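# Insert steel peg fully into the block's hole

## Task

Push the steel peg completely into the hole in the block without shifting the block: if the block ever strays more than 1.5 cm from its starting spot, the attempt fails. The peg must stay seated by itself, not be held there by a gripper. When finished, open the gripper and withdraw the arm.

## Robot and tools

ROBOT. Two six-joint arms, left_arm and right_arm, each with a parallel two-finger gripper. Bases sit in the scene frame at (-0.046, +0.321, 0) for left_arm and (-0.046, -0.374, 0) for right_arm, both turned only slightly about z. Scene frame: origin on the tabletop midway between the arms, +z up, +x outward over the table, left_arm on the +y side. The arm names do not match image left and right. Joint order for every arm, in every row and readout: waist (joint1), shoulder (joint2), elbow (joint3), wrist pitch (joint4), wrist yaw (joint5), wrist roll (joint6). Stated ranges in rad: waist -2.618 to 3.054, shoulder 0.000 to 3.142, elbow 0.000 to 3.142, wrist pitch -1.571 to 1.571, wrist yaw -1.571 to 1.571, wrist roll -2.094 to 2.094; true stops may differ by up to 0.036 rad.

GRIPPER. Fingers extend along the gripper's +z and separate along its y. end_effector_position is the pinch point between the pads, roughly 1 cm short of the fingertips. Full opening is 0.094 m.

ROW FORMAT (shared by execute_actions and move). One flat list of 14 numbers covering both arms, each in [-1, 1]: left_arm's six joint values then its opening, then right_arm's six joint values then its opening. Joint values are scaled offsets, not angles: 1.0 equals 1.202 rad (waist), 1.258 (shoulder), 1.238 (elbow), 2.073 (wrist pitch), 2.022 (wrist yaw and wrist roll). Opening is absolute: +1 fully open, -1 shut. Optionally append 12 stiffness factors in 0 to 1 (left's 6 joints, then right's 6), which scale position gain and persist until changed.

execute_actions(actions): a list of up to 15 actions; each action is a list of up to 15 rows, one row per 1/30 s step; a short action repeats its final row to fill 15 steps. Joint offsets in every row are measured from the arm's angles at the start of that action (for the first action, the most recently reported angles), not from the previous row. An empty list just returns state and images. An action that would push any joint more than 0.036 rad beyond its range is rejected for both arms; a malformed first action cancels the whole call.

move(target, speed, blocking): target is one row; its offsets are taken from the Joint positions in the latest result that showed them. All joints travel along paths that finish together, so the hand traces a curve; duration 0.5 to 10 s. speed (rad/s, 0.01 to 2, default 0.5) caps the joint with the largest travel. Paths ignore obstacles and the other arm. blocking=false returns after 0.5 s while motion continues; poll with wait(0) and do not send other motion until it ends. The added move: line reports the outcome (done, off_target, moving, held, fault), limits=held or none, and the joint farthest from its target per arm. Faster contact strikes harder; aiming deeper past contact presses harder.

wait(seconds): 0 to 10; lets time pass holding the last command. stop(): brakes a running move (needs stopping distance). zoom_image(camera, region): camera is cam_head_left or cam_head_right, region [x0, y0, x1, y1] in pixels of the 504x504 image, at most 504 by 504. read_manual(section): licence text only. finished_scene(scene): ends the current scene by number; irreversible.

RESULTS. Each arm's gripper pose: end_effector_position (m) and end_effector_quat_wxyz in the scene frame; reported position may be off, more so at long reach. Joint positions and Joint velocities list the six joints (rad, rad/s) plus finger gap (m). Joint targets shows what joints are currently driven toward. grip_measured gives finger opening on the command scale (readings may be off by about 1 mm). Step readings list joint angles at some steps; HELD marks steps where an arm was held back. "joint command not followed" means a clearance check altered targets. "joint sent to its limit" means a joint hit its end. Joint torques, MOTOR HOT and FAULT lines also appear.

MOTION LIMITS. Each joint's target is kept within a lead of its measured angle (waist 0.202, shoulder 0.258, elbow 0.238, wrist pitch 0.573, wrist yaw and roll 0.522 rad), and targets are scaled back if they would put the hand over 70 mm from its measured spot, so large offsets need several actions. Zero offsets may let an arm sag; correct by sending offsets back to the desired angles.

GRASPING. To hold something, command an opening below grip_measured; about 0.03 below is firm, less is lighter. Pad force tops out near 50 to 62 N.

CAMERAS. cam_head_left and cam_head_right (504x504), head-mounted looking down at the table; calibration is given but may be off by a few degrees and millimetres.

AVOID. Moving the block more than 1.5 cm; dropping the peg; knocking anything off the table; letting the arms collide or press each other; slams and excessive pushing; holding loads long enough to overheat motors. Objects may get small random nudges.

Each tool is called after ">>>" as name([rows], argument=value, ...), one row to a line, values as JSON.

## Session

>>> execute_actions(actions=[])

Scene clock: 0.00 s.
left_arm: end_effector_position=(+0.2828, +0.1443, +0.2677) grip_measured=+1.000 end_effector_quat_wxyz=(+0.515, +0.004, +0.820, +0.252) | right_arm: end_effector_position=(+0.6215, -0.5230, +0.1488) grip_measured=+1.000 end_effector_quat_wxyz=(+0.692, -0.416, +0.580, -0.103)
Joint names: [waist, shoulder, elbow, wrist pitch, wrist yaw, wrist roll]
Joint positions: left_arm=[-0.969  1.593  1.394 -0.947 -1.184 -0.656  0.094] | right_arm=[-0.435  2.649  2.049  0.567 -0.902 -0.795  0.094]
Joint velocities: left_arm=[-0.002 -0.002 -0.002  0.007 -0.007 -0.037  0.   ] | right_arm=[ 0.017  0.007  0.017 -0.022  0.051  0.051  0.   ]
Joint torques (N m, as the arm reports them, + toward a larger angle): no reading
Joint targets: left_arm=[-0.969 1.584 1.404 -0.949 -1.199 -0.659] | right_arm=[-0.435 2.630 2.061 0.568 -0.903 -0.789]
Joint stiffness scale: left_arm=[1. 1. 1. 1. 1. 1.] | right_arm=[1. 1. 1. 1. 1. 1.]

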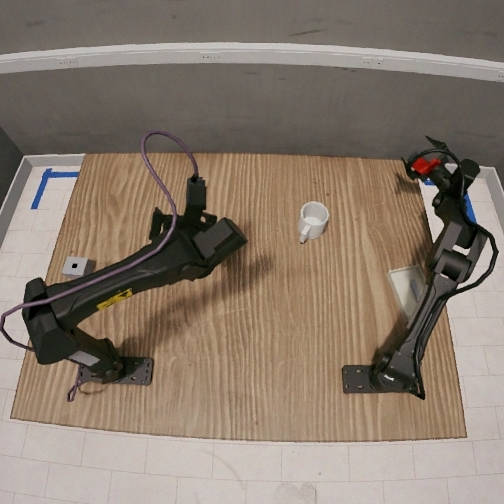

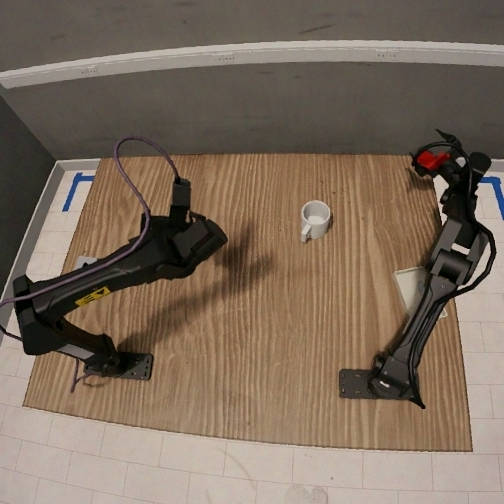

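>>> zoom_image(camera="cam_head_left", region=[340, 220, 500, 380])

>>> zoom_image(camera="cam_head_left", region=[20, 210, 140, 330])

Region (340, 220, 500, 380) of cam_head_left's 504x504 image, scaled by 3.150, with more detail than that image has.

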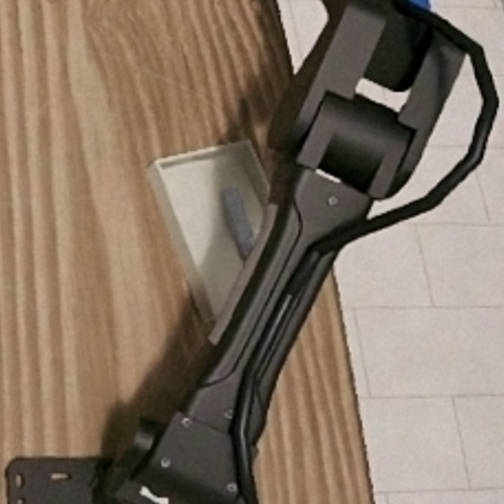

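Region (20, 210, 140, 330) of cam_head_left's 504x504 image, scaled by 4.200, with more detail than that image has.

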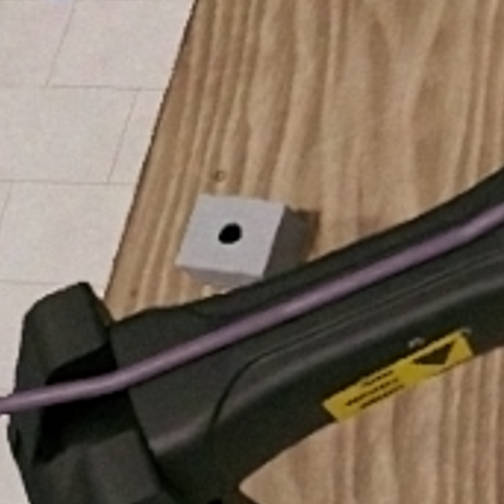

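>>> move(target=[0,0,0,0,0,0,1, 1.0,-1.0,-0.605,-0.66,0.446,0.393,1], speed=1.0)

Scene clock: 80.47 s.
left_arm: end_effector_position=(+0.2827, +0.1436, +0.2666) grip_measured=+1.000 end_effector_quat_wxyz=(+0.513, +0.005, +0.821, +0.250) | right_arm: end_effector_position=(+0.2260, -0.1052, +0.2219) grip_measured=+1.000 end_effector_quat_wxyz=(+0.308, -0.362, +0.871, +0.126)
Joint names: [waist, shoulder, elbow, wrist pitch, wrist yaw, wrist roll]
Joint positions: left_arm=[-0.969  1.593  1.394 -0.947 -1.177 -0.656  0.094] | right_arm=[ 0.766  1.408  1.312 -0.797 -0.006 -0.013  0.094]
Joint velocities: left_arm=[-0.007 -0.002 -0.017 -0.066 -0.007  0.066  0.   ] | right_arm=[-0.002 -0.012 -0.022 -0.066  0.007  0.037  0.   ]
Joint torques (N m, as the arm reports them, + toward a larger angle): left_arm=[ 0.02 -6.77  6.64  1.2  -0.59  0.02] | right_arm=[ 0.14 -6.16  4.8   1.43  0.08  0.19]
Joint targets: left_arm=[-0.969 1.593 1.394 -0.947 -1.184 -0.656] | right_arm=[0.767 1.391 1.300 -0.801 -0.000 -0.000]
Joint stiffness scale: left_arm=[1. 1. 1. 1. 1. 1.] | right_arm=[1. 1. 1. 1. 1. 1.]
move: done; limits=none; left_arm: farthest joint: the wrist yaw, 0.007 radians from its target (0.000 radians at the start); right_arm: farthest joint: the shoulder, 0.017 radians from its target (1.258 radians at the start)

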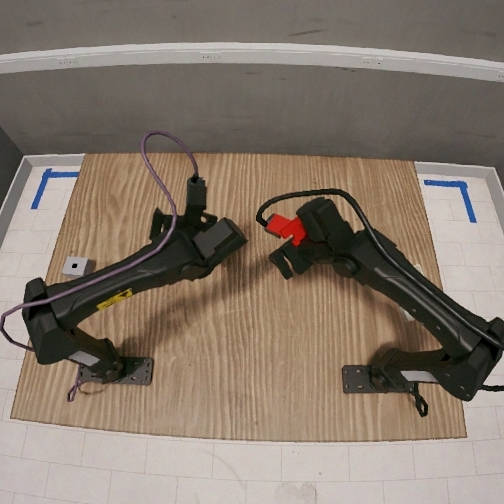

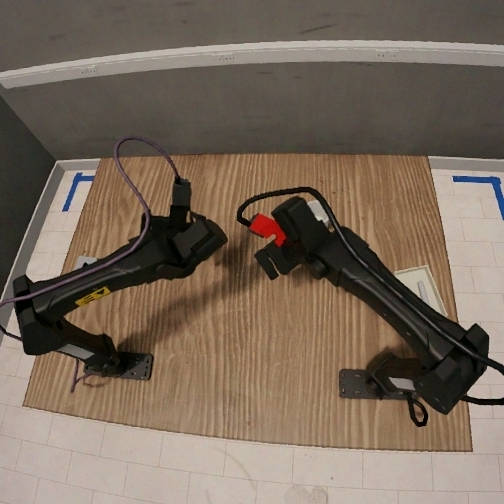

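>>> move(target=[0.55,0,0,0,0,0,1, 0.53,0.232,-0.09,0.095,0,0,1], speed=1.0)

Scene clock: 92.57 s.
left_arm: end_effector_position=(+0.3226, +0.3828, +0.2648) grip_measured=+1.000 end_effector_quat_wxyz=(+0.402, -0.263, +0.781, +0.399) | right_arm: end_effector_position=(+0.0148, +0.0301, +0.0937) grip_measured=+1.000 end_effector_quat_wxyz=(+0.170, -0.638, +0.736, +0.149)
Joint names: [waist, shoulder, elbow, wrist pitch, wrist yaw, wrist roll]
Joint positions: left_arm=[-0.306  1.593  1.394 -0.947 -1.165 -0.656  0.094] | right_arm=[ 1.407  1.704  1.209 -0.619 -0.008 -0.012  0.094]
Joint velocities: left_arm=[-0.002 -0.007 -0.002 -0.007 -0.037 -0.022  0.   ] | right_arm=[-0.002  0.012  0.007 -0.051 -0.022  0.066  0.   ]
Joint torques (N m, as the arm reports them, + toward a larger angle): left_arm=[-0.31 -6.77  6.65  1.2  -0.64  0.02] | right_arm=[-0.23 -7.82  4.8   1.28  0.    0.04]
Joint targets: left_arm=[-0.308 1.593 1.394 -0.947 -1.177 -0.656] | right_arm=[1.403 1.700 1.201 -0.600 -0.007 -0.013]
Joint stiffness scale: left_arm=[1. 1. 1. 1. 1. 1.] | right_arm=[1. 1. 1. 1. 1. 1.]
move: done; limits=none; left_arm: farthest joint: the wrist yaw, 0.012 radians from its target (0.000 radians at the start); right_arm: farthest joint: the wrist pitch, 0.019 radians from its target (0.197 radians at the start)

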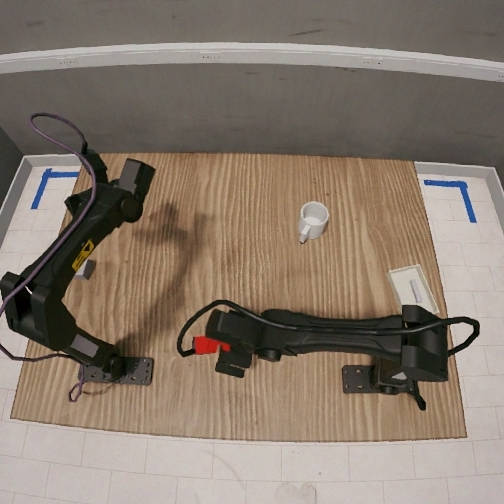

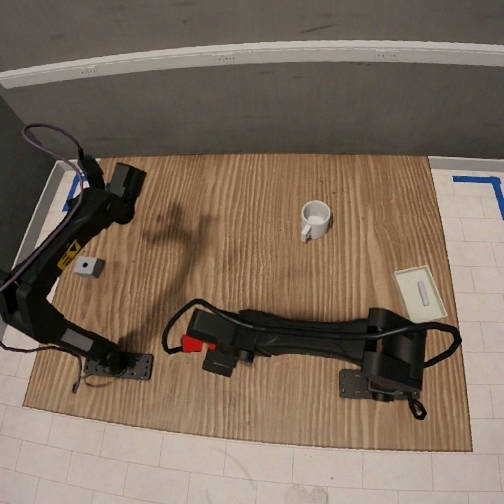

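>>> zoom_image(camera="cam_head_right", region=[370, 240, 470, 340])

>>> zoom_image(camera="cam_head_left", region=[360, 240, 460, 340])

>>> zoom_image(camera="cam_head_right", region=[40, 220, 140, 320])

Region (370, 240, 470, 340) of cam_head_right's 504x504 image, scaled by 5.040, with more detail than that image has.

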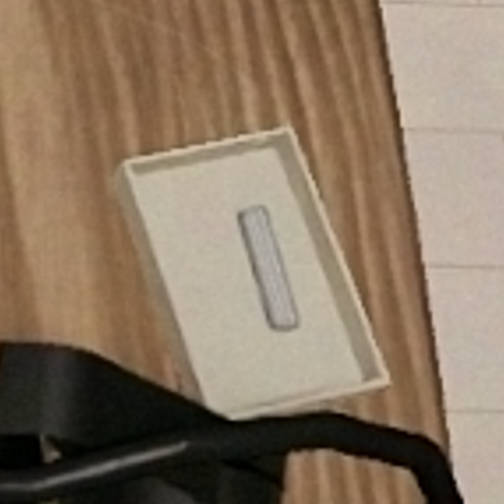

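Region (360, 240, 460, 340) of cam_head_left's 504x504 image, scaled by 5.040, with more detail than that image has.

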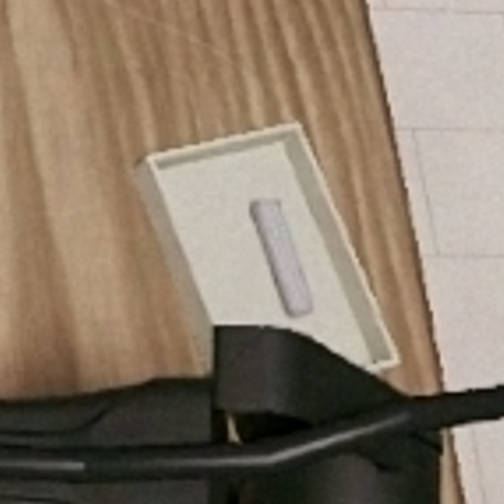

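Region (40, 220, 140, 320) of cam_head_right's 504x504 image, scaled by 5.040, with more detail than that image has.

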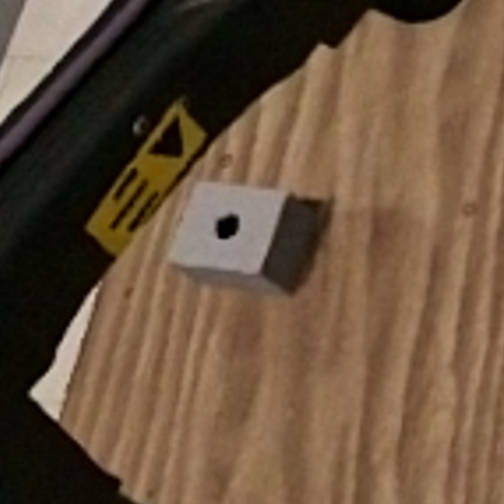

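>>> zoom_image(camera="cam_head_left", region=[160, 290, 290, 420])

>>> zoom_image(camera="cam_head_right", region=[150, 290, 280, 420])

Region (160, 290, 290, 420) of cam_head_left's 504x504 image, scaled by 3.877, with more detail than that image has.

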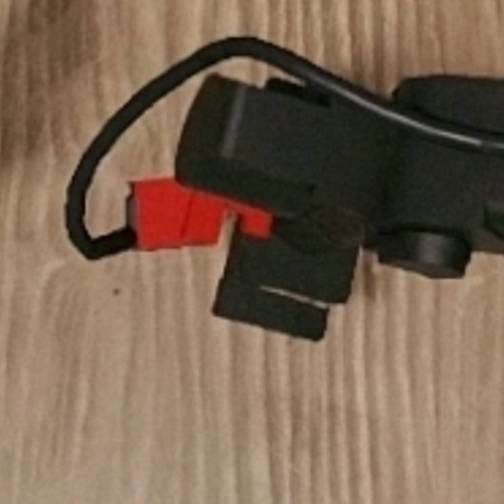

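Region (150, 290, 280, 420) of cam_head_right's 504x504 image, scaled by 3.877, with more detail than that image has.

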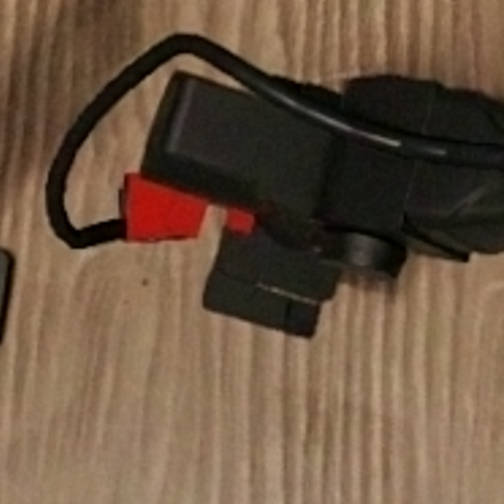

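>>> move(target=[0,0,0,0,0,0,1, -1.0,-0.321,-0.088,-0.28,0,-0.32,-0.15], speed=1.2)

>>> move(target=[0,0,0,0,0,0,1, -0.572,0.177,-0.025,0.04,0,0,-0.15], speed=1.0)

Scene clock: 174.50 s.
left_arm: end_effector_position=(+0.3229, +0.3822, +0.2638) grip_measured=+1.000 end_effector_quat_wxyz=(+0.401, -0.262, +0.783, +0.396) | right_arm: end_effector_position=(+0.1979, -0.3192, +0.1378) grip_measured=-0.147 end_effector_quat_wxyz=(+0.084, -0.418, +0.904, -0.019)
Joint names: [waist, shoulder, elbow, wrist pitch, wrist yaw, wrist roll]
Joint positions: left_arm=[-0.306  1.593  1.394 -0.947 -1.158 -0.656  0.094] | right_arm=[ 0.21   1.324  1.115 -1.189  0.001 -0.649  0.04 ]
Joint velocities: left_arm=[-0.007 -0.012 -0.002  0.022 -0.066 -0.037  0.   ] | right_arm=[-0.002 -0.002  0.002  0.051  0.022  0.037 -0.   ]
Joint torques (N m, as the arm reports them, + toward a larger angle): left_arm=[-0.02 -6.76  6.6   1.2  -0.59  0.01] | right_arm=[-0.46 -5.37  4.09  0.47 -0.09 -0.09]
Joint targets: left_arm=[-0.306 1.593 1.394 -0.947 -1.165 -0.656] | right_arm=[0.205 1.300 1.100 -1.199 -0.008 -0.660]
Joint stiffness scale: left_arm=[1. 1. 1. 1. 1. 1.] | right_arm=[1. 1. 1. 1. 1. 1.]
move: off_target (right_arm); limits=none; left_arm: farthest joint: the wrist yaw, 0.007 radians from its target (0.000 radians at the start); right_arm: farthest joint: the shoulder, 0.024 radians from its target (0.404 radians at the start)

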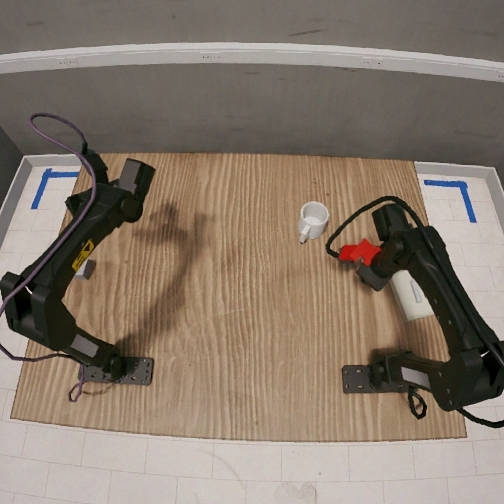

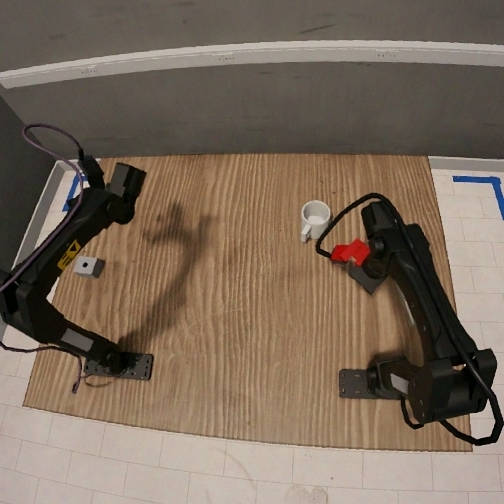

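Scene clock: 175.67 s.
left_arm: end_effector_position=(+0.3232, +0.3816, +0.2627) grip_measured=+1.000 end_effector_quat_wxyz=(+0.400, -0.262, +0.785, +0.393) | right_arm: end_effector_position=(+0.1866, -0.4920, +0.0825) grip_measured=-0.147 end_effector_quat_wxyz=(+0.001, -0.091, +0.996, -0.005)
Joint names: [waist, shoulder, elbow, wrist pitch, wrist yaw, wrist roll]
Joint positions: left_arm=[-0.306  1.593  1.394 -0.947 -1.151 -0.656  0.094] | right_arm=[-0.475  1.543  1.097 -1.118  0.008 -0.649  0.04 ]
Joint velocities: left_arm=[ 0.022 -0.012 -0.002 -0.022 -0.051 -0.051  0.   ] | right_arm=[ 0.012  0.012 -0.012 -0.022 -0.007  0.007 -0.   ]
Joint torques (N m, as the arm reports them, + toward a larger angle): left_arm=[ 0.04 -6.74  6.66  1.21 -0.58  0.02] | right_arm=[-0.13 -5.02  3.93  0.42 -0.09  0.07]
Joint targets: left_arm=[-0.306 1.593 1.394 -0.947 -1.158 -0.656] | right_arm=[-0.478 1.547 1.084 -1.106 0.001 -0.649]
Joint stiffness scale: left_arm=[1. 1. 1. 1. 1. 1.] | right_arm=[1. 1. 1. 1. 1. 1.]
move: done; limits=none; left_arm: farthest joint: the wrist yaw, 0.007 radians from its target (0.000 radians at the start); right_arm: farthest joint: the elbow, 0.013 radians from its target (0.031 radians at the start)

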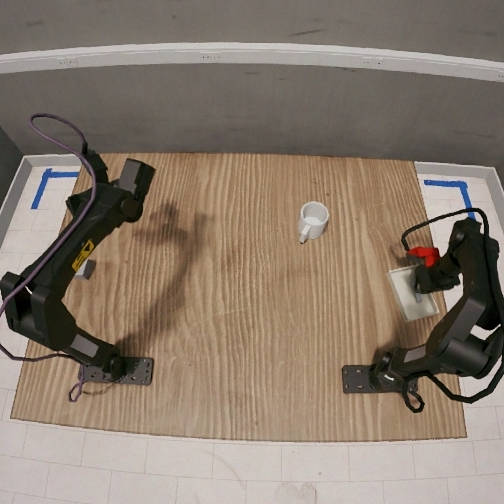

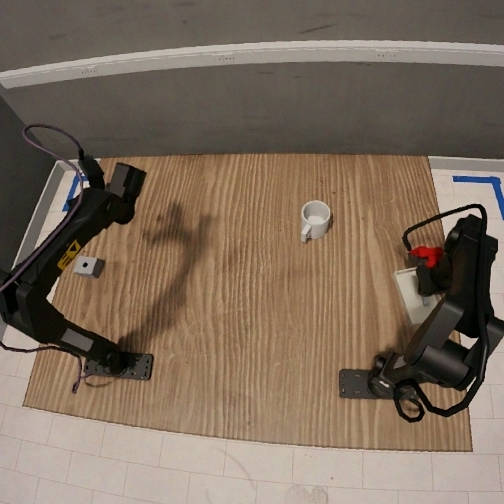

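>>> zoom_image(camera="cam_head_left", region=[360, 240, 460, 340])

>>> zoom_image(camera="cam_head_right", region=[370, 240, 470, 340])

Region (360, 240, 460, 340) of cam_head_left's 504x504 image, scaled by 5.040, with more detail than that image has.

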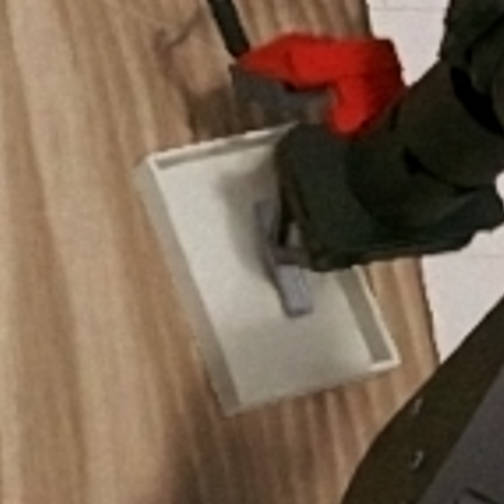

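Region (370, 240, 470, 340) of cam_head_right's 504x504 image, scaled by 5.040, with more detail than that image has.

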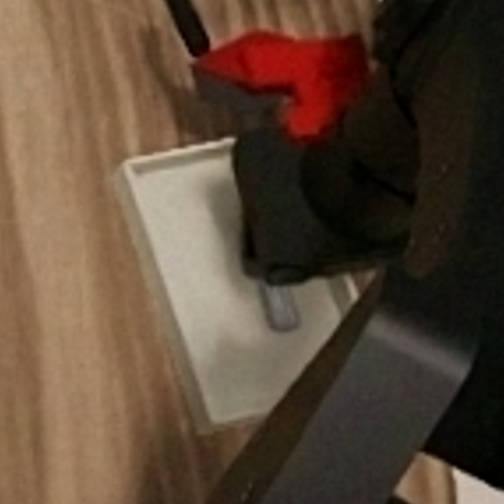

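>>> move(target=[0,0,0,0,0,0,1, -0.0574,-0.0143,-0.182,0.096,-0.004,-0.0366,-0.15], speed=0.4)

>>> zoom_image(camera="cam_head_left", region=[360, 240, 460, 340])

>>> zoom_image(camera="cam_head_right", region=[370, 240, 470, 340])

Scene clock: 206.53 s.
left_arm: end_effector_position=(+0.3235, +0.3809, +0.2617) grip_measured=+1.000 end_effector_quat_wxyz=(+0.399, -0.262, +0.787, +0.390) | right_arm: end_effector_position=(+0.1593, -0.4947, +0.0316) grip_measured=-0.147 end_effector_quat_wxyz=(-0.010, -0.091, +0.996, +0.002)
Joint names: [waist, shoulder, elbow, wrist pitch, wrist yaw, wrist roll]
Joint positions: left_arm=[-0.306  1.593  1.394 -0.947 -1.144 -0.656  0.094] | right_arm=[-0.537  1.543  0.884 -0.931  0.008 -0.712  0.04 ]
Joint velocities: left_arm=[ 0.007  0.002 -0.007 -0.081 -0.007 -0.022  0.   ] | right_arm=[-0.022 -0.002  0.007  0.022  0.081 -0.007  0.   ]
Joint torques (N m, as the arm reports them, + toward a larger angle): left_arm=[ 0.01 -6.77  6.65  1.2  -0.59  0.02] | right_arm=[-0.57 -6.24  3.62  0.37 -0.1  -0.1 ]
Joint targets: left_arm=[-0.306 1.593 1.394 -0.947 -1.151 -0.656] | right_arm=[-0.544 1.525 0.872 -0.919 -0.000 -0.723]
Joint stiffness scale: left_arm=[1. 1. 1. 1. 1. 1.] | right_arm=[1. 1. 1. 1. 1. 1.]
move: done; limits=none; left_arm: farthest joint: the wrist yaw, 0.007 radians from its target (0.000 radians at the start); right_arm: farthest joint: the shoulder, 0.018 radians from its target (0.018 radians at the start)

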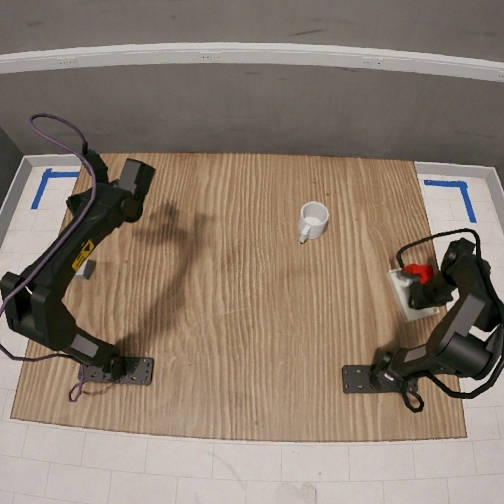

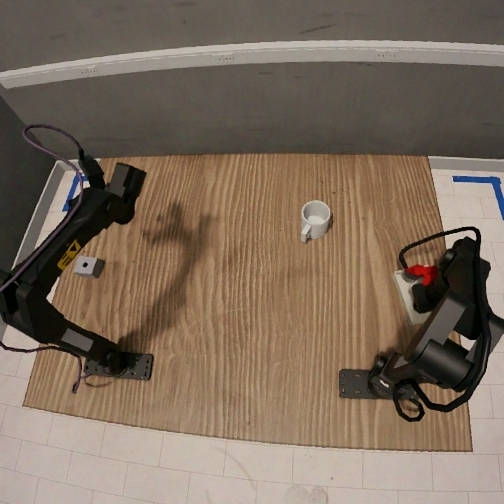

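Region (360, 240, 460, 340) of cam_head_left's 504x504 image, scaled by 5.040, with more detail than that image has.

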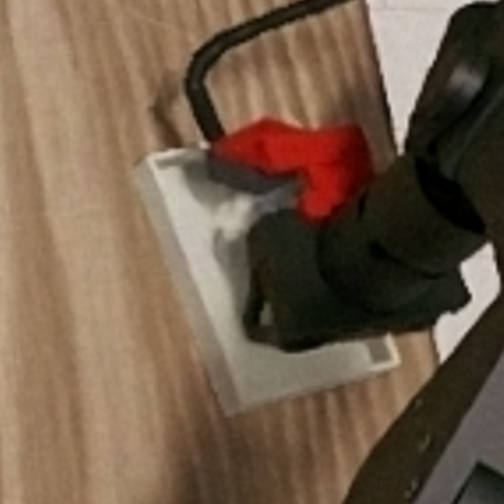

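Region (370, 240, 470, 340) of cam_head_right's 504x504 image, scaled by 5.040, with more detail than that image has.

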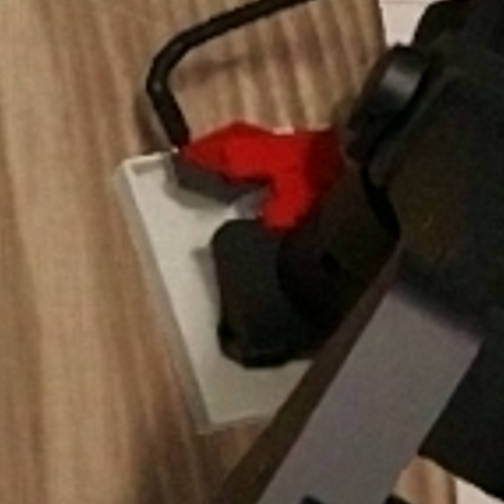

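>>> move(target=[0,0,0,0,0,0,1, 0,0.0424,-0.015,0.044,-0.004,-0.004,-0.15], speed=0.2)

>>> zoom_image(camera="cam_head_left", region=[360, 240, 460, 340])

Scene clock: 230.43 s.
left_arm: end_effector_position=(+0.3238, +0.3803, +0.2607) grip_measured=+1.000 end_effector_quat_wxyz=(+0.398, -0.262, +0.789, +0.388) | right_arm: end_effector_position=(+0.1725, -0.5029, +0.0213) grip_measured=-0.147 end_effector_quat_wxyz=(+0.003, -0.091, +0.996, -0.009)
Joint names: [waist, shoulder, elbow, wrist pitch, wrist yaw, wrist roll]
Joint positions: left_arm=[-0.306  1.593  1.394 -0.947 -1.137 -0.656  0.094] | right_arm=[-0.537  1.588  0.884 -0.852  0.01  -0.712  0.04 ]
Joint velocities: left_arm=[-0.017 -0.002 -0.012 -0.066  0.007 -0.066  0.   ] | right_arm=[-0.022  0.002  0.007 -0.007 -0.051  0.066  0.   ]
Joint torques (N m, as the arm reports them, + toward a larger angle): left_arm=[ 0.01 -6.74  6.65  1.21 -0.6   0.03] | right_arm=[-0.04 -4.56  3.35  0.46 -0.14 -0.08]
Joint targets: left_arm=[-0.306 1.593 1.394 -0.947 -1.144 -0.656] | right_arm=[-0.537 1.596 0.866 -0.840 -0.000 -0.720]
Joint stiffness scale: left_arm=[1. 1. 1. 1. 1. 1.] | right_arm=[1. 1. 1. 1. 1. 1.]
move: done; limits=none; left_arm: farthest joint: the wrist yaw, 0.007 radians from its target (0.000 radians at the start); right_arm: farthest joint: the elbow, 0.019 radians from its target (0.019 radians at the start)

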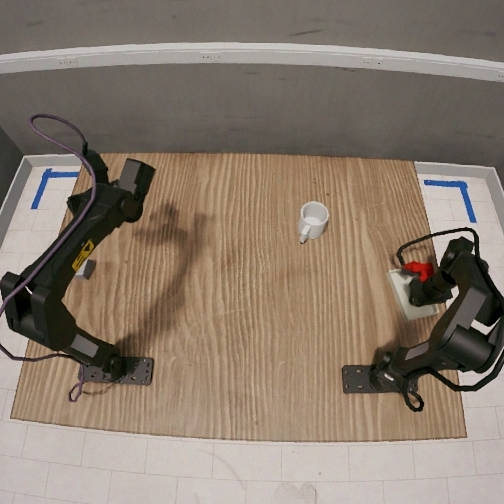

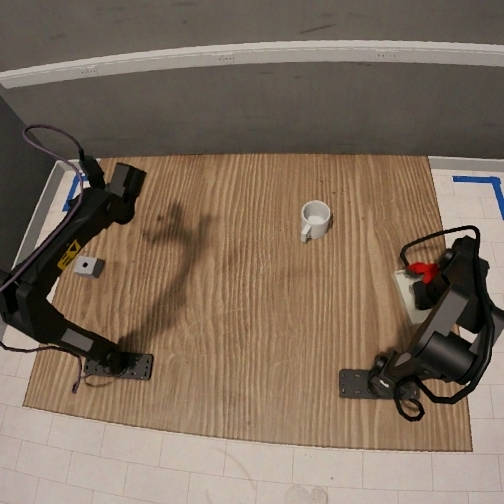

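Region (360, 240, 460, 340) of cam_head_left's 504x504 image, scaled by 5.040, with more detail than that image has.

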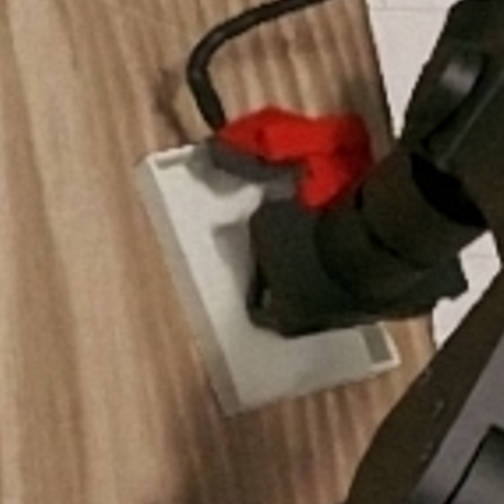

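>>> move(target=[0,0,0,0,0,0,1, 0,0.022,0,0.016,-0.004,0,-0.15], speed=0.2)

>>> move(target=[0,0,0,0,0,0,1, 0,0,0,0,0,0,-1], speed=0.2)

Scene clock: 241.23 s.
left_arm: end_effector_position=(+0.3241, +0.3796, +0.2596) grip_measured=+1.000 end_effector_quat_wxyz=(+0.397, -0.261, +0.791, +0.385) | right_arm: end_effector_position=(+0.1753, -0.5046, +0.0167) grip_measured=-0.147 end_effector_quat_wxyz=(+0.004, -0.091, +0.996, -0.009)
Joint names: [waist, shoulder, elbow, wrist pitch, wrist yaw, wrist roll]
Joint positions: left_arm=[-0.306  1.593  1.394 -0.947 -1.13  -0.656  0.094] | right_arm=[-0.537  1.609  0.884 -0.83   0.01  -0.712  0.04 ]
Joint velocities: left_arm=[-0.002 -0.007  0.007 -0.037 -0.022 -0.037  0.   ] | right_arm=[-0.002 -0.017 -0.007 -0.007  0.037 -0.007 -0.   ]
Joint torques (N m, as the arm reports them, + toward a larger angle): left_arm=[ 0.01 -6.73  6.63  1.21 -0.58  0.02] | right_arm=[-0.2  -4.8   4.52  0.43 -0.03  0.07]
Joint targets: left_arm=[-0.306 1.593 1.394 -0.947 -1.137 -0.656] | right_arm=[-0.537 1.616 0.884 -0.818 0.002 -0.712]
Joint stiffness scale: left_arm=[1. 1. 1. 1. 1. 1.] | right_arm=[1. 1. 1. 1. 1. 1.]
move: done; limits=none; left_arm: farthest joint: the wrist yaw, 0.007 radians from its target (0.000 radians at the start); right_arm: farthest joint: the wrist pitch, 0.011 radians from its target (0.032 radians at the start)

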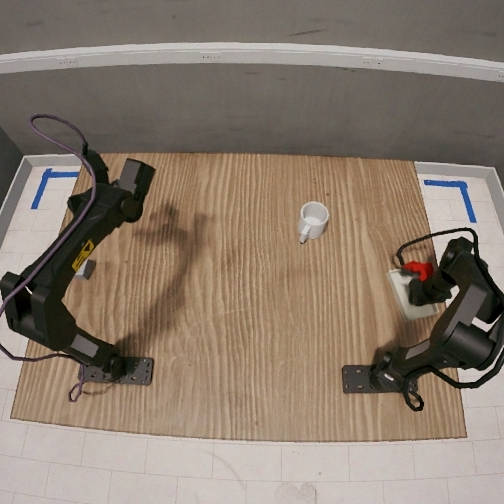

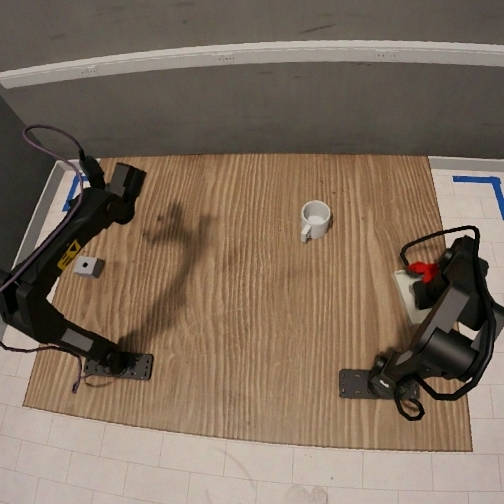

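Scene clock: 241.73 s.
left_arm: end_effector_position=(+0.3244, +0.3790, +0.2586) grip_measured=+1.000 end_effector_quat_wxyz=(+0.396, -0.261, +0.793, +0.382) | right_arm: end_effector_position=(+0.1752, -0.5048, +0.0167) grip_measured=-0.710 end_effector_quat_wxyz=(+0.003, -0.091, +0.996, -0.009)
Joint names: [waist, shoulder, elbow, wrist pitch, wrist yaw, wrist roll]
Joint positions: left_arm=[-0.306  1.593  1.394 -0.947 -1.123 -0.656  0.094] | right_arm=[-0.537  1.609  0.884 -0.83   0.012 -0.712  0.014]
Joint velocities: left_arm=[ 0.012 -0.002 -0.022  0.022  0.037  0.022  0.   ] | right_arm=[-0.012 -0.002 -0.002 -0.051 -0.022 -0.007  0.001]
Joint torques (N m, as the arm reports them, + toward a larger angle): left_arm=[-0.01 -6.74  6.61  1.21 -0.62  0.02] | right_arm=[-0.08 -5.58  4.48  0.33  0.    0.04]
Joint targets: left_arm=[-0.306 1.593 1.394 -0.947 -1.130 -0.656] | right_arm=[-0.537 1.609 0.884 -0.830 0.010 -0.712]
Joint stiffness scale: left_arm=[1. 1. 1. 1. 1. 1.] | right_arm=[1. 1. 1. 1. 1. 1.]
move: done; limits=none; left_arm: farthest joint: the wrist yaw, 0.007 radians from its target (0.000 radians at the start); right_arm: farthest joint: the wrist yaw, 0.002 radians from its target (0.000 radians at the start)

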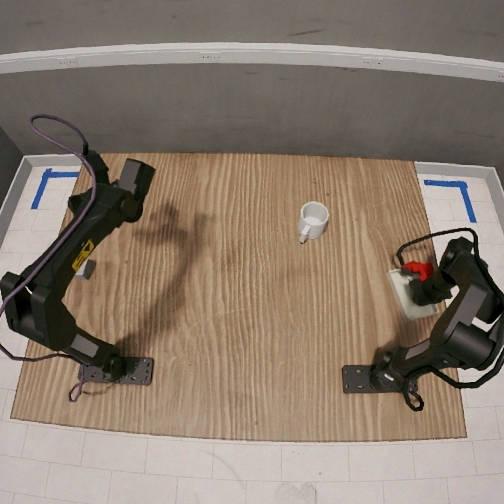

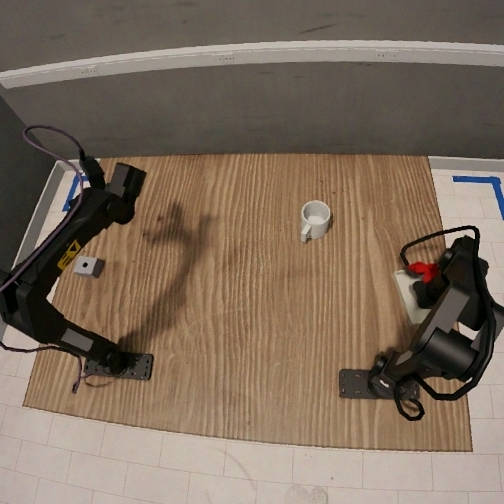

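>>> move(target=[0,0,0,0,0,0,1, 0,-0.14,0.094,-0.14,0,0,-0.8], speed=0.5)

>>> move(target=[0,0,0,0,0,0,1, 1.0,-0.05,0,0.1,0,0.352,-0.8], speed=1.0)

Scene clock: 273.20 s.
left_arm: end_effector_position=(+0.3247, +0.3784, +0.2576) grip_measured=+1.000 end_effector_quat_wxyz=(+0.395, -0.261, +0.795, +0.379) | right_arm: end_effector_position=(+0.1483, -0.4892, +0.0694) grip_measured=-0.710 end_effector_quat_wxyz=(-0.017, -0.091, +0.996, +0.004)
Joint names: [waist, shoulder, elbow, wrist pitch, wrist yaw, wrist roll]
Joint positions: left_arm=[-0.306  1.593  1.394 -0.947 -1.116 -0.656  0.094] | right_arm=[-0.537  1.457  0.964 -1.109  0.012 -0.712  0.014]
Joint velocities: left_arm=[-0.017 -0.022 -0.002 -0.022 -0.051  0.007  0.   ] | right_arm=[-0.017  0.002 -0.007 -0.022  0.037  0.051  0.   ]
Joint torques (N m, as the arm reports them, + toward a larger angle): left_arm=[ 0.04 -6.75  6.64  1.21 -0.57  0.02] | right_arm=[ 0.13 -6.45  7.31  0.18  0.01  0.04]
Joint targets: left_arm=[-0.306 1.593 1.394 -0.947 -1.123 -0.656] | right_arm=[-0.537 1.432 1.001 -1.121 0.012 -0.712]
Joint stiffness scale: left_arm=[1. 1. 1. 1. 1. 1.] | right_arm=[1. 1. 1. 1. 1. 1.]
move: off_target (right_arm); limits=none; left_arm: farthest joint: the wrist yaw, 0.007 radians from its target (0.000 radians at the start); right_arm: farthest joint: the elbow, 0.037 radians from its target (0.116 radians at the start)

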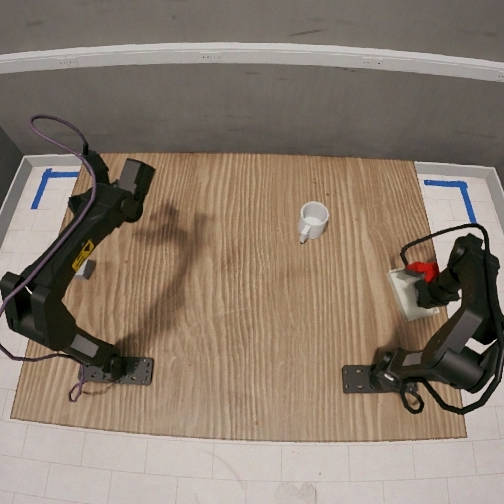

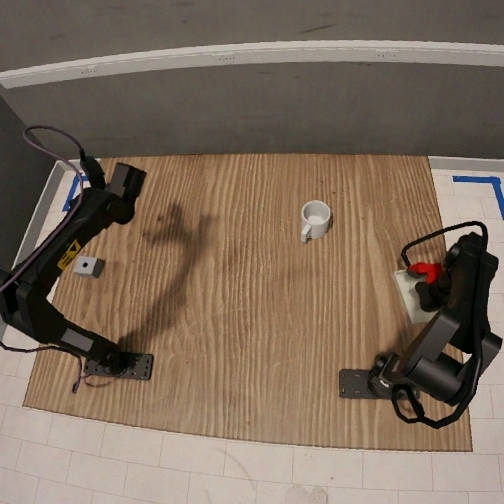

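Scene clock: 275.30 s.
left_arm: end_effector_position=(+0.3250, +0.3777, +0.2566) grip_measured=+1.000 end_effector_quat_wxyz=(+0.394, -0.261, +0.797, +0.377) | right_arm: end_effector_position=(+0.1683, -0.2056, +0.0797) grip_measured=-0.710 end_effector_quat_wxyz=(+0.087, -0.333, +0.939, +0.024)
Joint names: [waist, shoulder, elbow, wrist pitch, wrist yaw, wrist roll]
Joint positions: left_arm=[-0.306  1.593  1.394 -0.947 -1.109 -0.656  0.094] | right_arm=[ 0.662  1.427  0.964 -0.926  0.011 -0.012  0.014]
Joint velocities: left_arm=[-0.007  0.002 -0.012 -0.051 -0.007 -0.007  0.   ] | right_arm=[-0.017  0.007 -0.002  0.066 -0.022  0.051 -0.   ]
Joint torques (N m, as the arm reports them, + toward a larger angle): left_arm=[ 0.02 -6.77  6.66  1.22 -0.58  0.02] | right_arm=[ 0.3  -7.08  5.09  0.85  0.04  0.14]
Joint targets: left_arm=[-0.306 1.593 1.394 -0.947 -1.116 -0.656] | right_arm=[0.665 1.394 0.964 -0.902 0.012 -0.000]
Joint stiffness scale: left_arm=[1. 1. 1. 1. 1. 1.] | right_arm=[1. 1. 1. 1. 1. 1.]
move: off_target (right_arm); limits=none; left_arm: farthest joint: the wrist yaw, 0.007 radians from its target (0.000 radians at the start); right_arm: farthest joint: the shoulder, 0.033 radians from its target (0.063 radians at the start)

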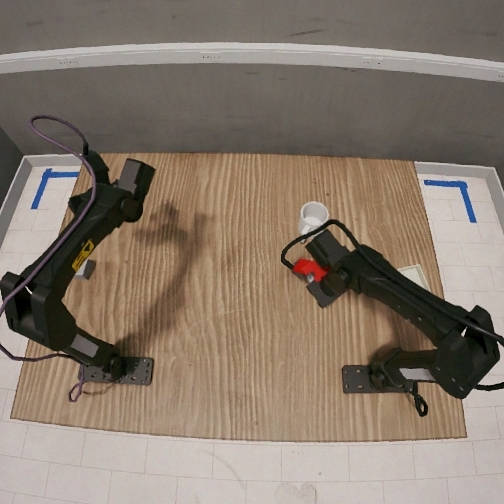

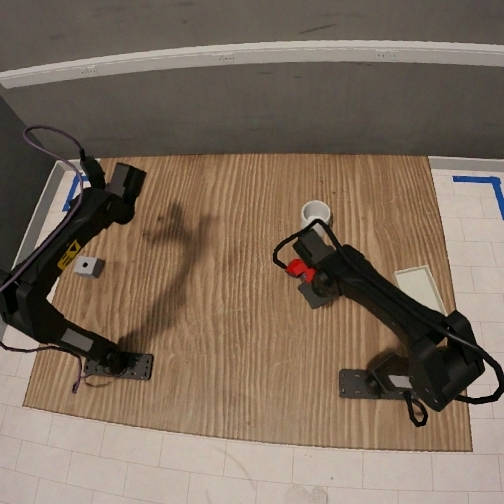

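>>> move(target=[0,0,0,0,0,0,1, 0.354,0.3,-0.05,1.0,-0.005,0.006,-0.8], speed=1.2)

Scene clock: 305.60 s.
left_arm: end_effector_position=(+0.3252, +0.3771, +0.2556) grip_measured=+1.000 end_effector_quat_wxyz=(+0.393, -0.260, +0.799, +0.374) | right_arm: end_effector_position=(+0.1960, +0.0918, +0.2725) grip_measured=-0.710 end_effector_quat_wxyz=(+0.666, -0.329, +0.539, +0.397)
Joint names: [waist, shoulder, elbow, wrist pitch, wrist yaw, wrist roll]
Joint positions: left_arm=[-0.306  1.593  1.394 -0.947 -1.102 -0.656  0.094] | right_arm=[ 1.083  1.805  0.912  1.099  0.005 -0.012  0.014]
Joint velocities: left_arm=[-0.007 -0.012 -0.017  0.022 -0.007 -0.007  0.   ] | right_arm=[ 0.012 -0.002  0.002 -0.051  0.066 -0.007  0.   ]
Joint torques (N m, as the arm reports them, + toward a larger angle): left_arm=[ 0.03 -6.77  6.64  1.21 -0.58  0.02] | right_arm=[ 0.26 -8.4   4.43  2.24 -0.06  0.15]
Joint targets: left_arm=[-0.306 1.593 1.394 -0.947 -1.109 -0.656] | right_arm=[1.087 1.805 0.902 1.147 0.001 -0.000]
Joint stiffness scale: left_arm=[1. 1. 1. 1. 1. 1.] | right_arm=[1. 1. 1. 1. 1. 1.]
move: off_target (right_arm); limits=none; left_arm: farthest joint: the wrist yaw, 0.007 radians from its target (0.000 radians at the start); right_arm: farthest joint: the wrist pitch, 0.048 radians from its target (2.073 radians at the start)

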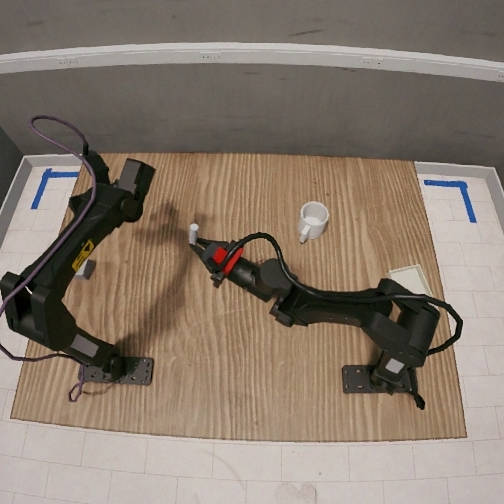

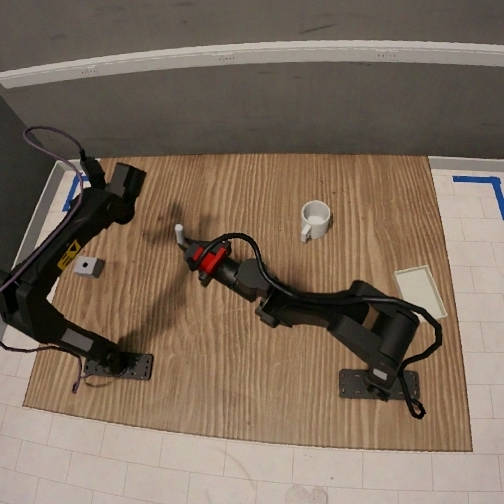

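>>> zoom_image(camera="cam_head_left", region=[150, 200, 290, 340])

Region (150, 200, 290, 340) of cam_head_left's 504x504 image, scaled by 3.600, with more detail than that image has.

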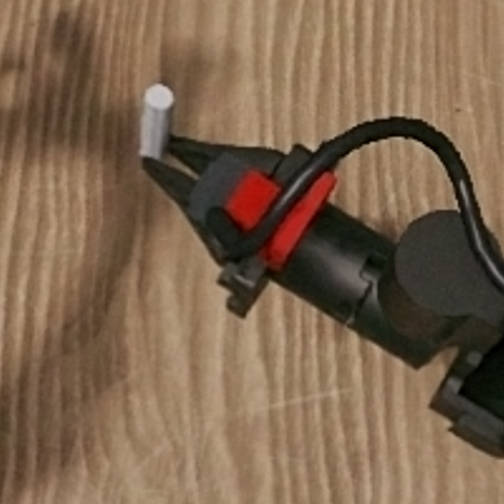

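>>> move(target=[-0.368,0.196,0.42,-0.291,0.545,-0.578,1, 0.003,0.331,-0.064,0.156,0,0.006,-0.8], speed=0.8)

Scene clock: 318.30 s.
left_arm: end_effector_position=(+0.2165, +0.0876, +0.1972) grip_measured=+1.000 end_effector_quat_wxyz=(+0.014, -0.517, +0.855, -0.041) | right_arm: end_effector_position=(+0.2001, +0.0998, +0.0942) grip_measured=-0.710 end_effector_quat_wxyz=(+0.603, -0.372, +0.607, +0.359)
Joint names: [waist, shoulder, elbow, wrist pitch, wrist yaw, wrist roll]
Joint positions: left_arm=[-0.746  1.831  1.877 -1.53  -0.003 -1.818  0.094] | right_arm=[ 1.083  2.229  0.843  1.372  0.005 -0.012  0.014]
Joint velocities: left_arm=[-0.017  0.007  0.002 -0.081  0.037 -0.037  0.   ] | right_arm=[ 0.002 -0.007 -0.002 -0.051  0.051  0.007 -0.001]
Joint torques (N m, as the arm reports them, + toward a larger angle): left_arm=[-0.1  -7.66  8.94  0.59  0.03 -0.06] | right_arm=[  0.24 -10.35   2.89   2.34  -0.03   0.19]
Joint targets: left_arm=[-0.748 1.840 1.914 -1.550 -0.000 -1.825] | right_arm=[1.087 2.222 0.832 1.422 0.005 0.000]
Joint stiffness scale: left_arm=[1. 1. 1. 1. 1. 1.] | right_arm=[1. 1. 1. 1. 1. 1.]
move: off_target (left_arm, right_arm); limits=none; left_arm: farthest joint: the elbow, 0.037 radians from its target (0.520 radians at the start); right_arm: farthest joint: the wrist pitch, 0.050 radians from its target (0.323 radians at the start)

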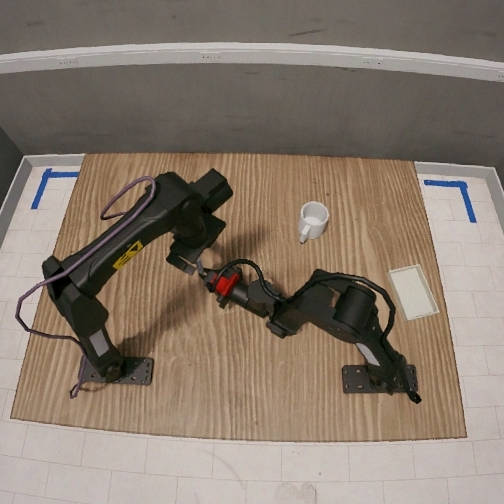

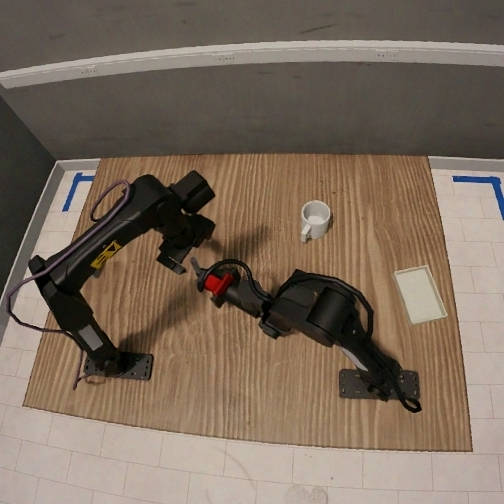

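>>> zoom_image(camera="cam_head_left", region=[140, 200, 260, 320])

>>> zoom_image(camera="cam_head_right", region=[130, 200, 250, 320])

Region (140, 200, 260, 320) of cam_head_left's 504x504 image, scaled by 4.200, with more detail than that image has.

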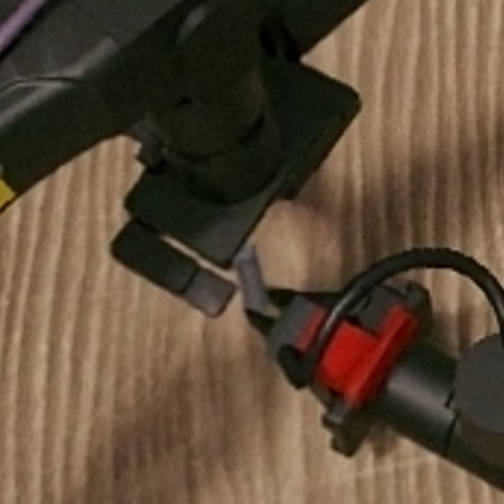

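Region (130, 200, 250, 320) of cam_head_right's 504x504 image, scaled by 4.200, with more detail than that image has.

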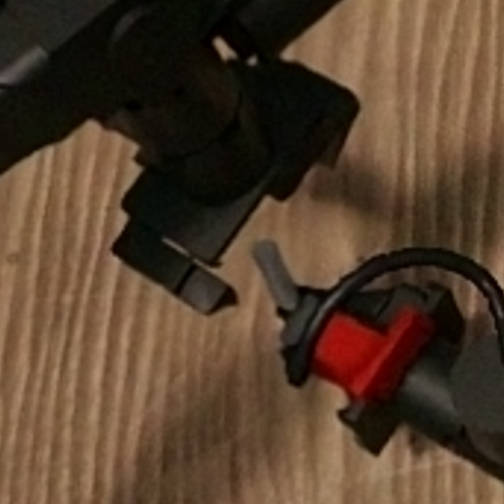

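>>> move(target=[0.019,-0.045,-0.25,0.087,0,0.011,1, 0.003,-0.005,-0.009,0.024,0,0.006,-0.8], speed=0.4)

>>> zoom_image(camera="cam_head_left", region=[140, 200, 260, 320])

>>> zoom_image(camera="cam_head_right", region=[130, 200, 250, 320])

Scene clock: 347.03 s.
left_arm: end_effector_position=(+0.2049, +0.1050, +0.1324) grip_measured=+1.000 end_effector_quat_wxyz=(+0.000, -0.517, +0.856, +0.004) | right_arm: end_effector_position=(+0.2001, +0.0998, +0.0942) grip_measured=-0.710 end_effector_quat_wxyz=(+0.603, -0.372, +0.607, +0.359)
Joint names: [waist, shoulder, elbow, wrist pitch, wrist yaw, wrist roll]
Joint positions: left_arm=[-0.73   1.804  1.585 -1.359 -0.002 -1.802  0.094] | right_arm=[ 1.083  2.229  0.843  1.372  0.005 -0.012  0.014]
Joint velocities: left_arm=[ 0.007 -0.002  0.002  0.007 -0.007  0.066  0.   ] | right_arm=[-0.002 -0.002 -0.007  0.037  0.066 -0.007 -0.   ]
Joint torques (N m, as the arm reports them, + toward a larger angle): left_arm=[  0.66 -10.29   4.61   0.7    0.     0.07] | right_arm=[  0.2  -10.2    2.87   2.37  -0.02   0.12]
Joint targets: left_arm=[-0.723 1.775 1.567 -1.349 -0.003 -1.796] | right_arm=[1.087 2.223 0.832 1.422 0.005 0.000]
Joint stiffness scale: left_arm=[1. 1. 1. 1. 1. 1.] | right_arm=[1. 1. 1. 1. 1. 1.]
move: off_target (left_arm, right_arm); limits=none; left_arm: farthest joint: the shoulder, 0.029 radians from its target (0.057 radians at the start); right_arm: farthest joint: the wrist pitch, 0.050 radians from its target (0.049 radians at the start)

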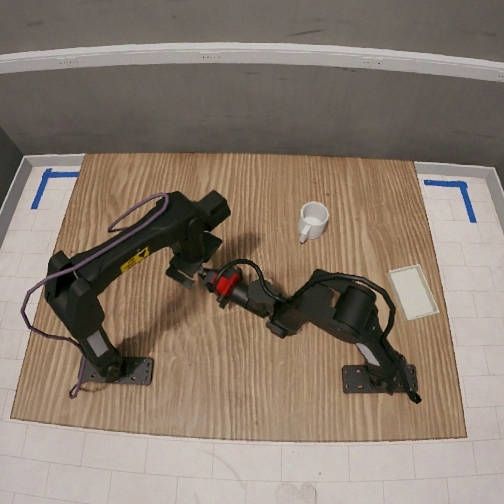

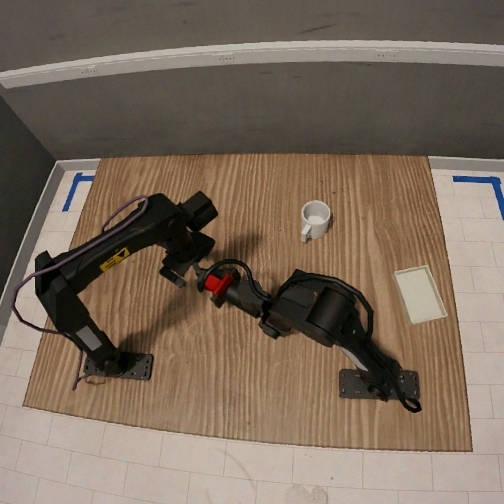

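Region (140, 200, 260, 320) of cam_head_left's 504x504 image, scaled by 4.200, with more detail than that image has.

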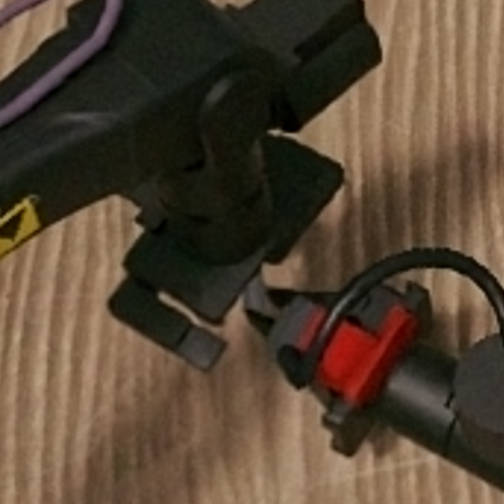

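Region (130, 200, 250, 320) of cam_head_right's 504x504 image, scaled by 4.200, with more detail than that image has.

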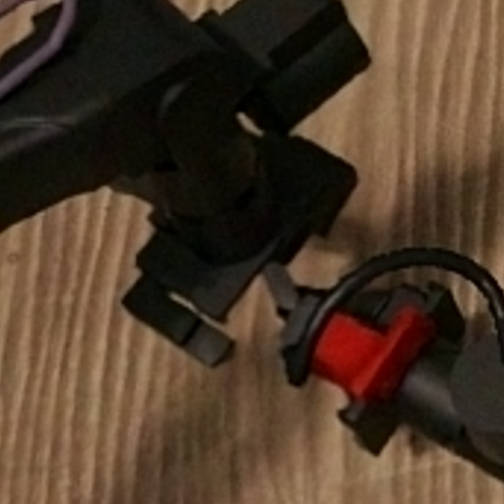

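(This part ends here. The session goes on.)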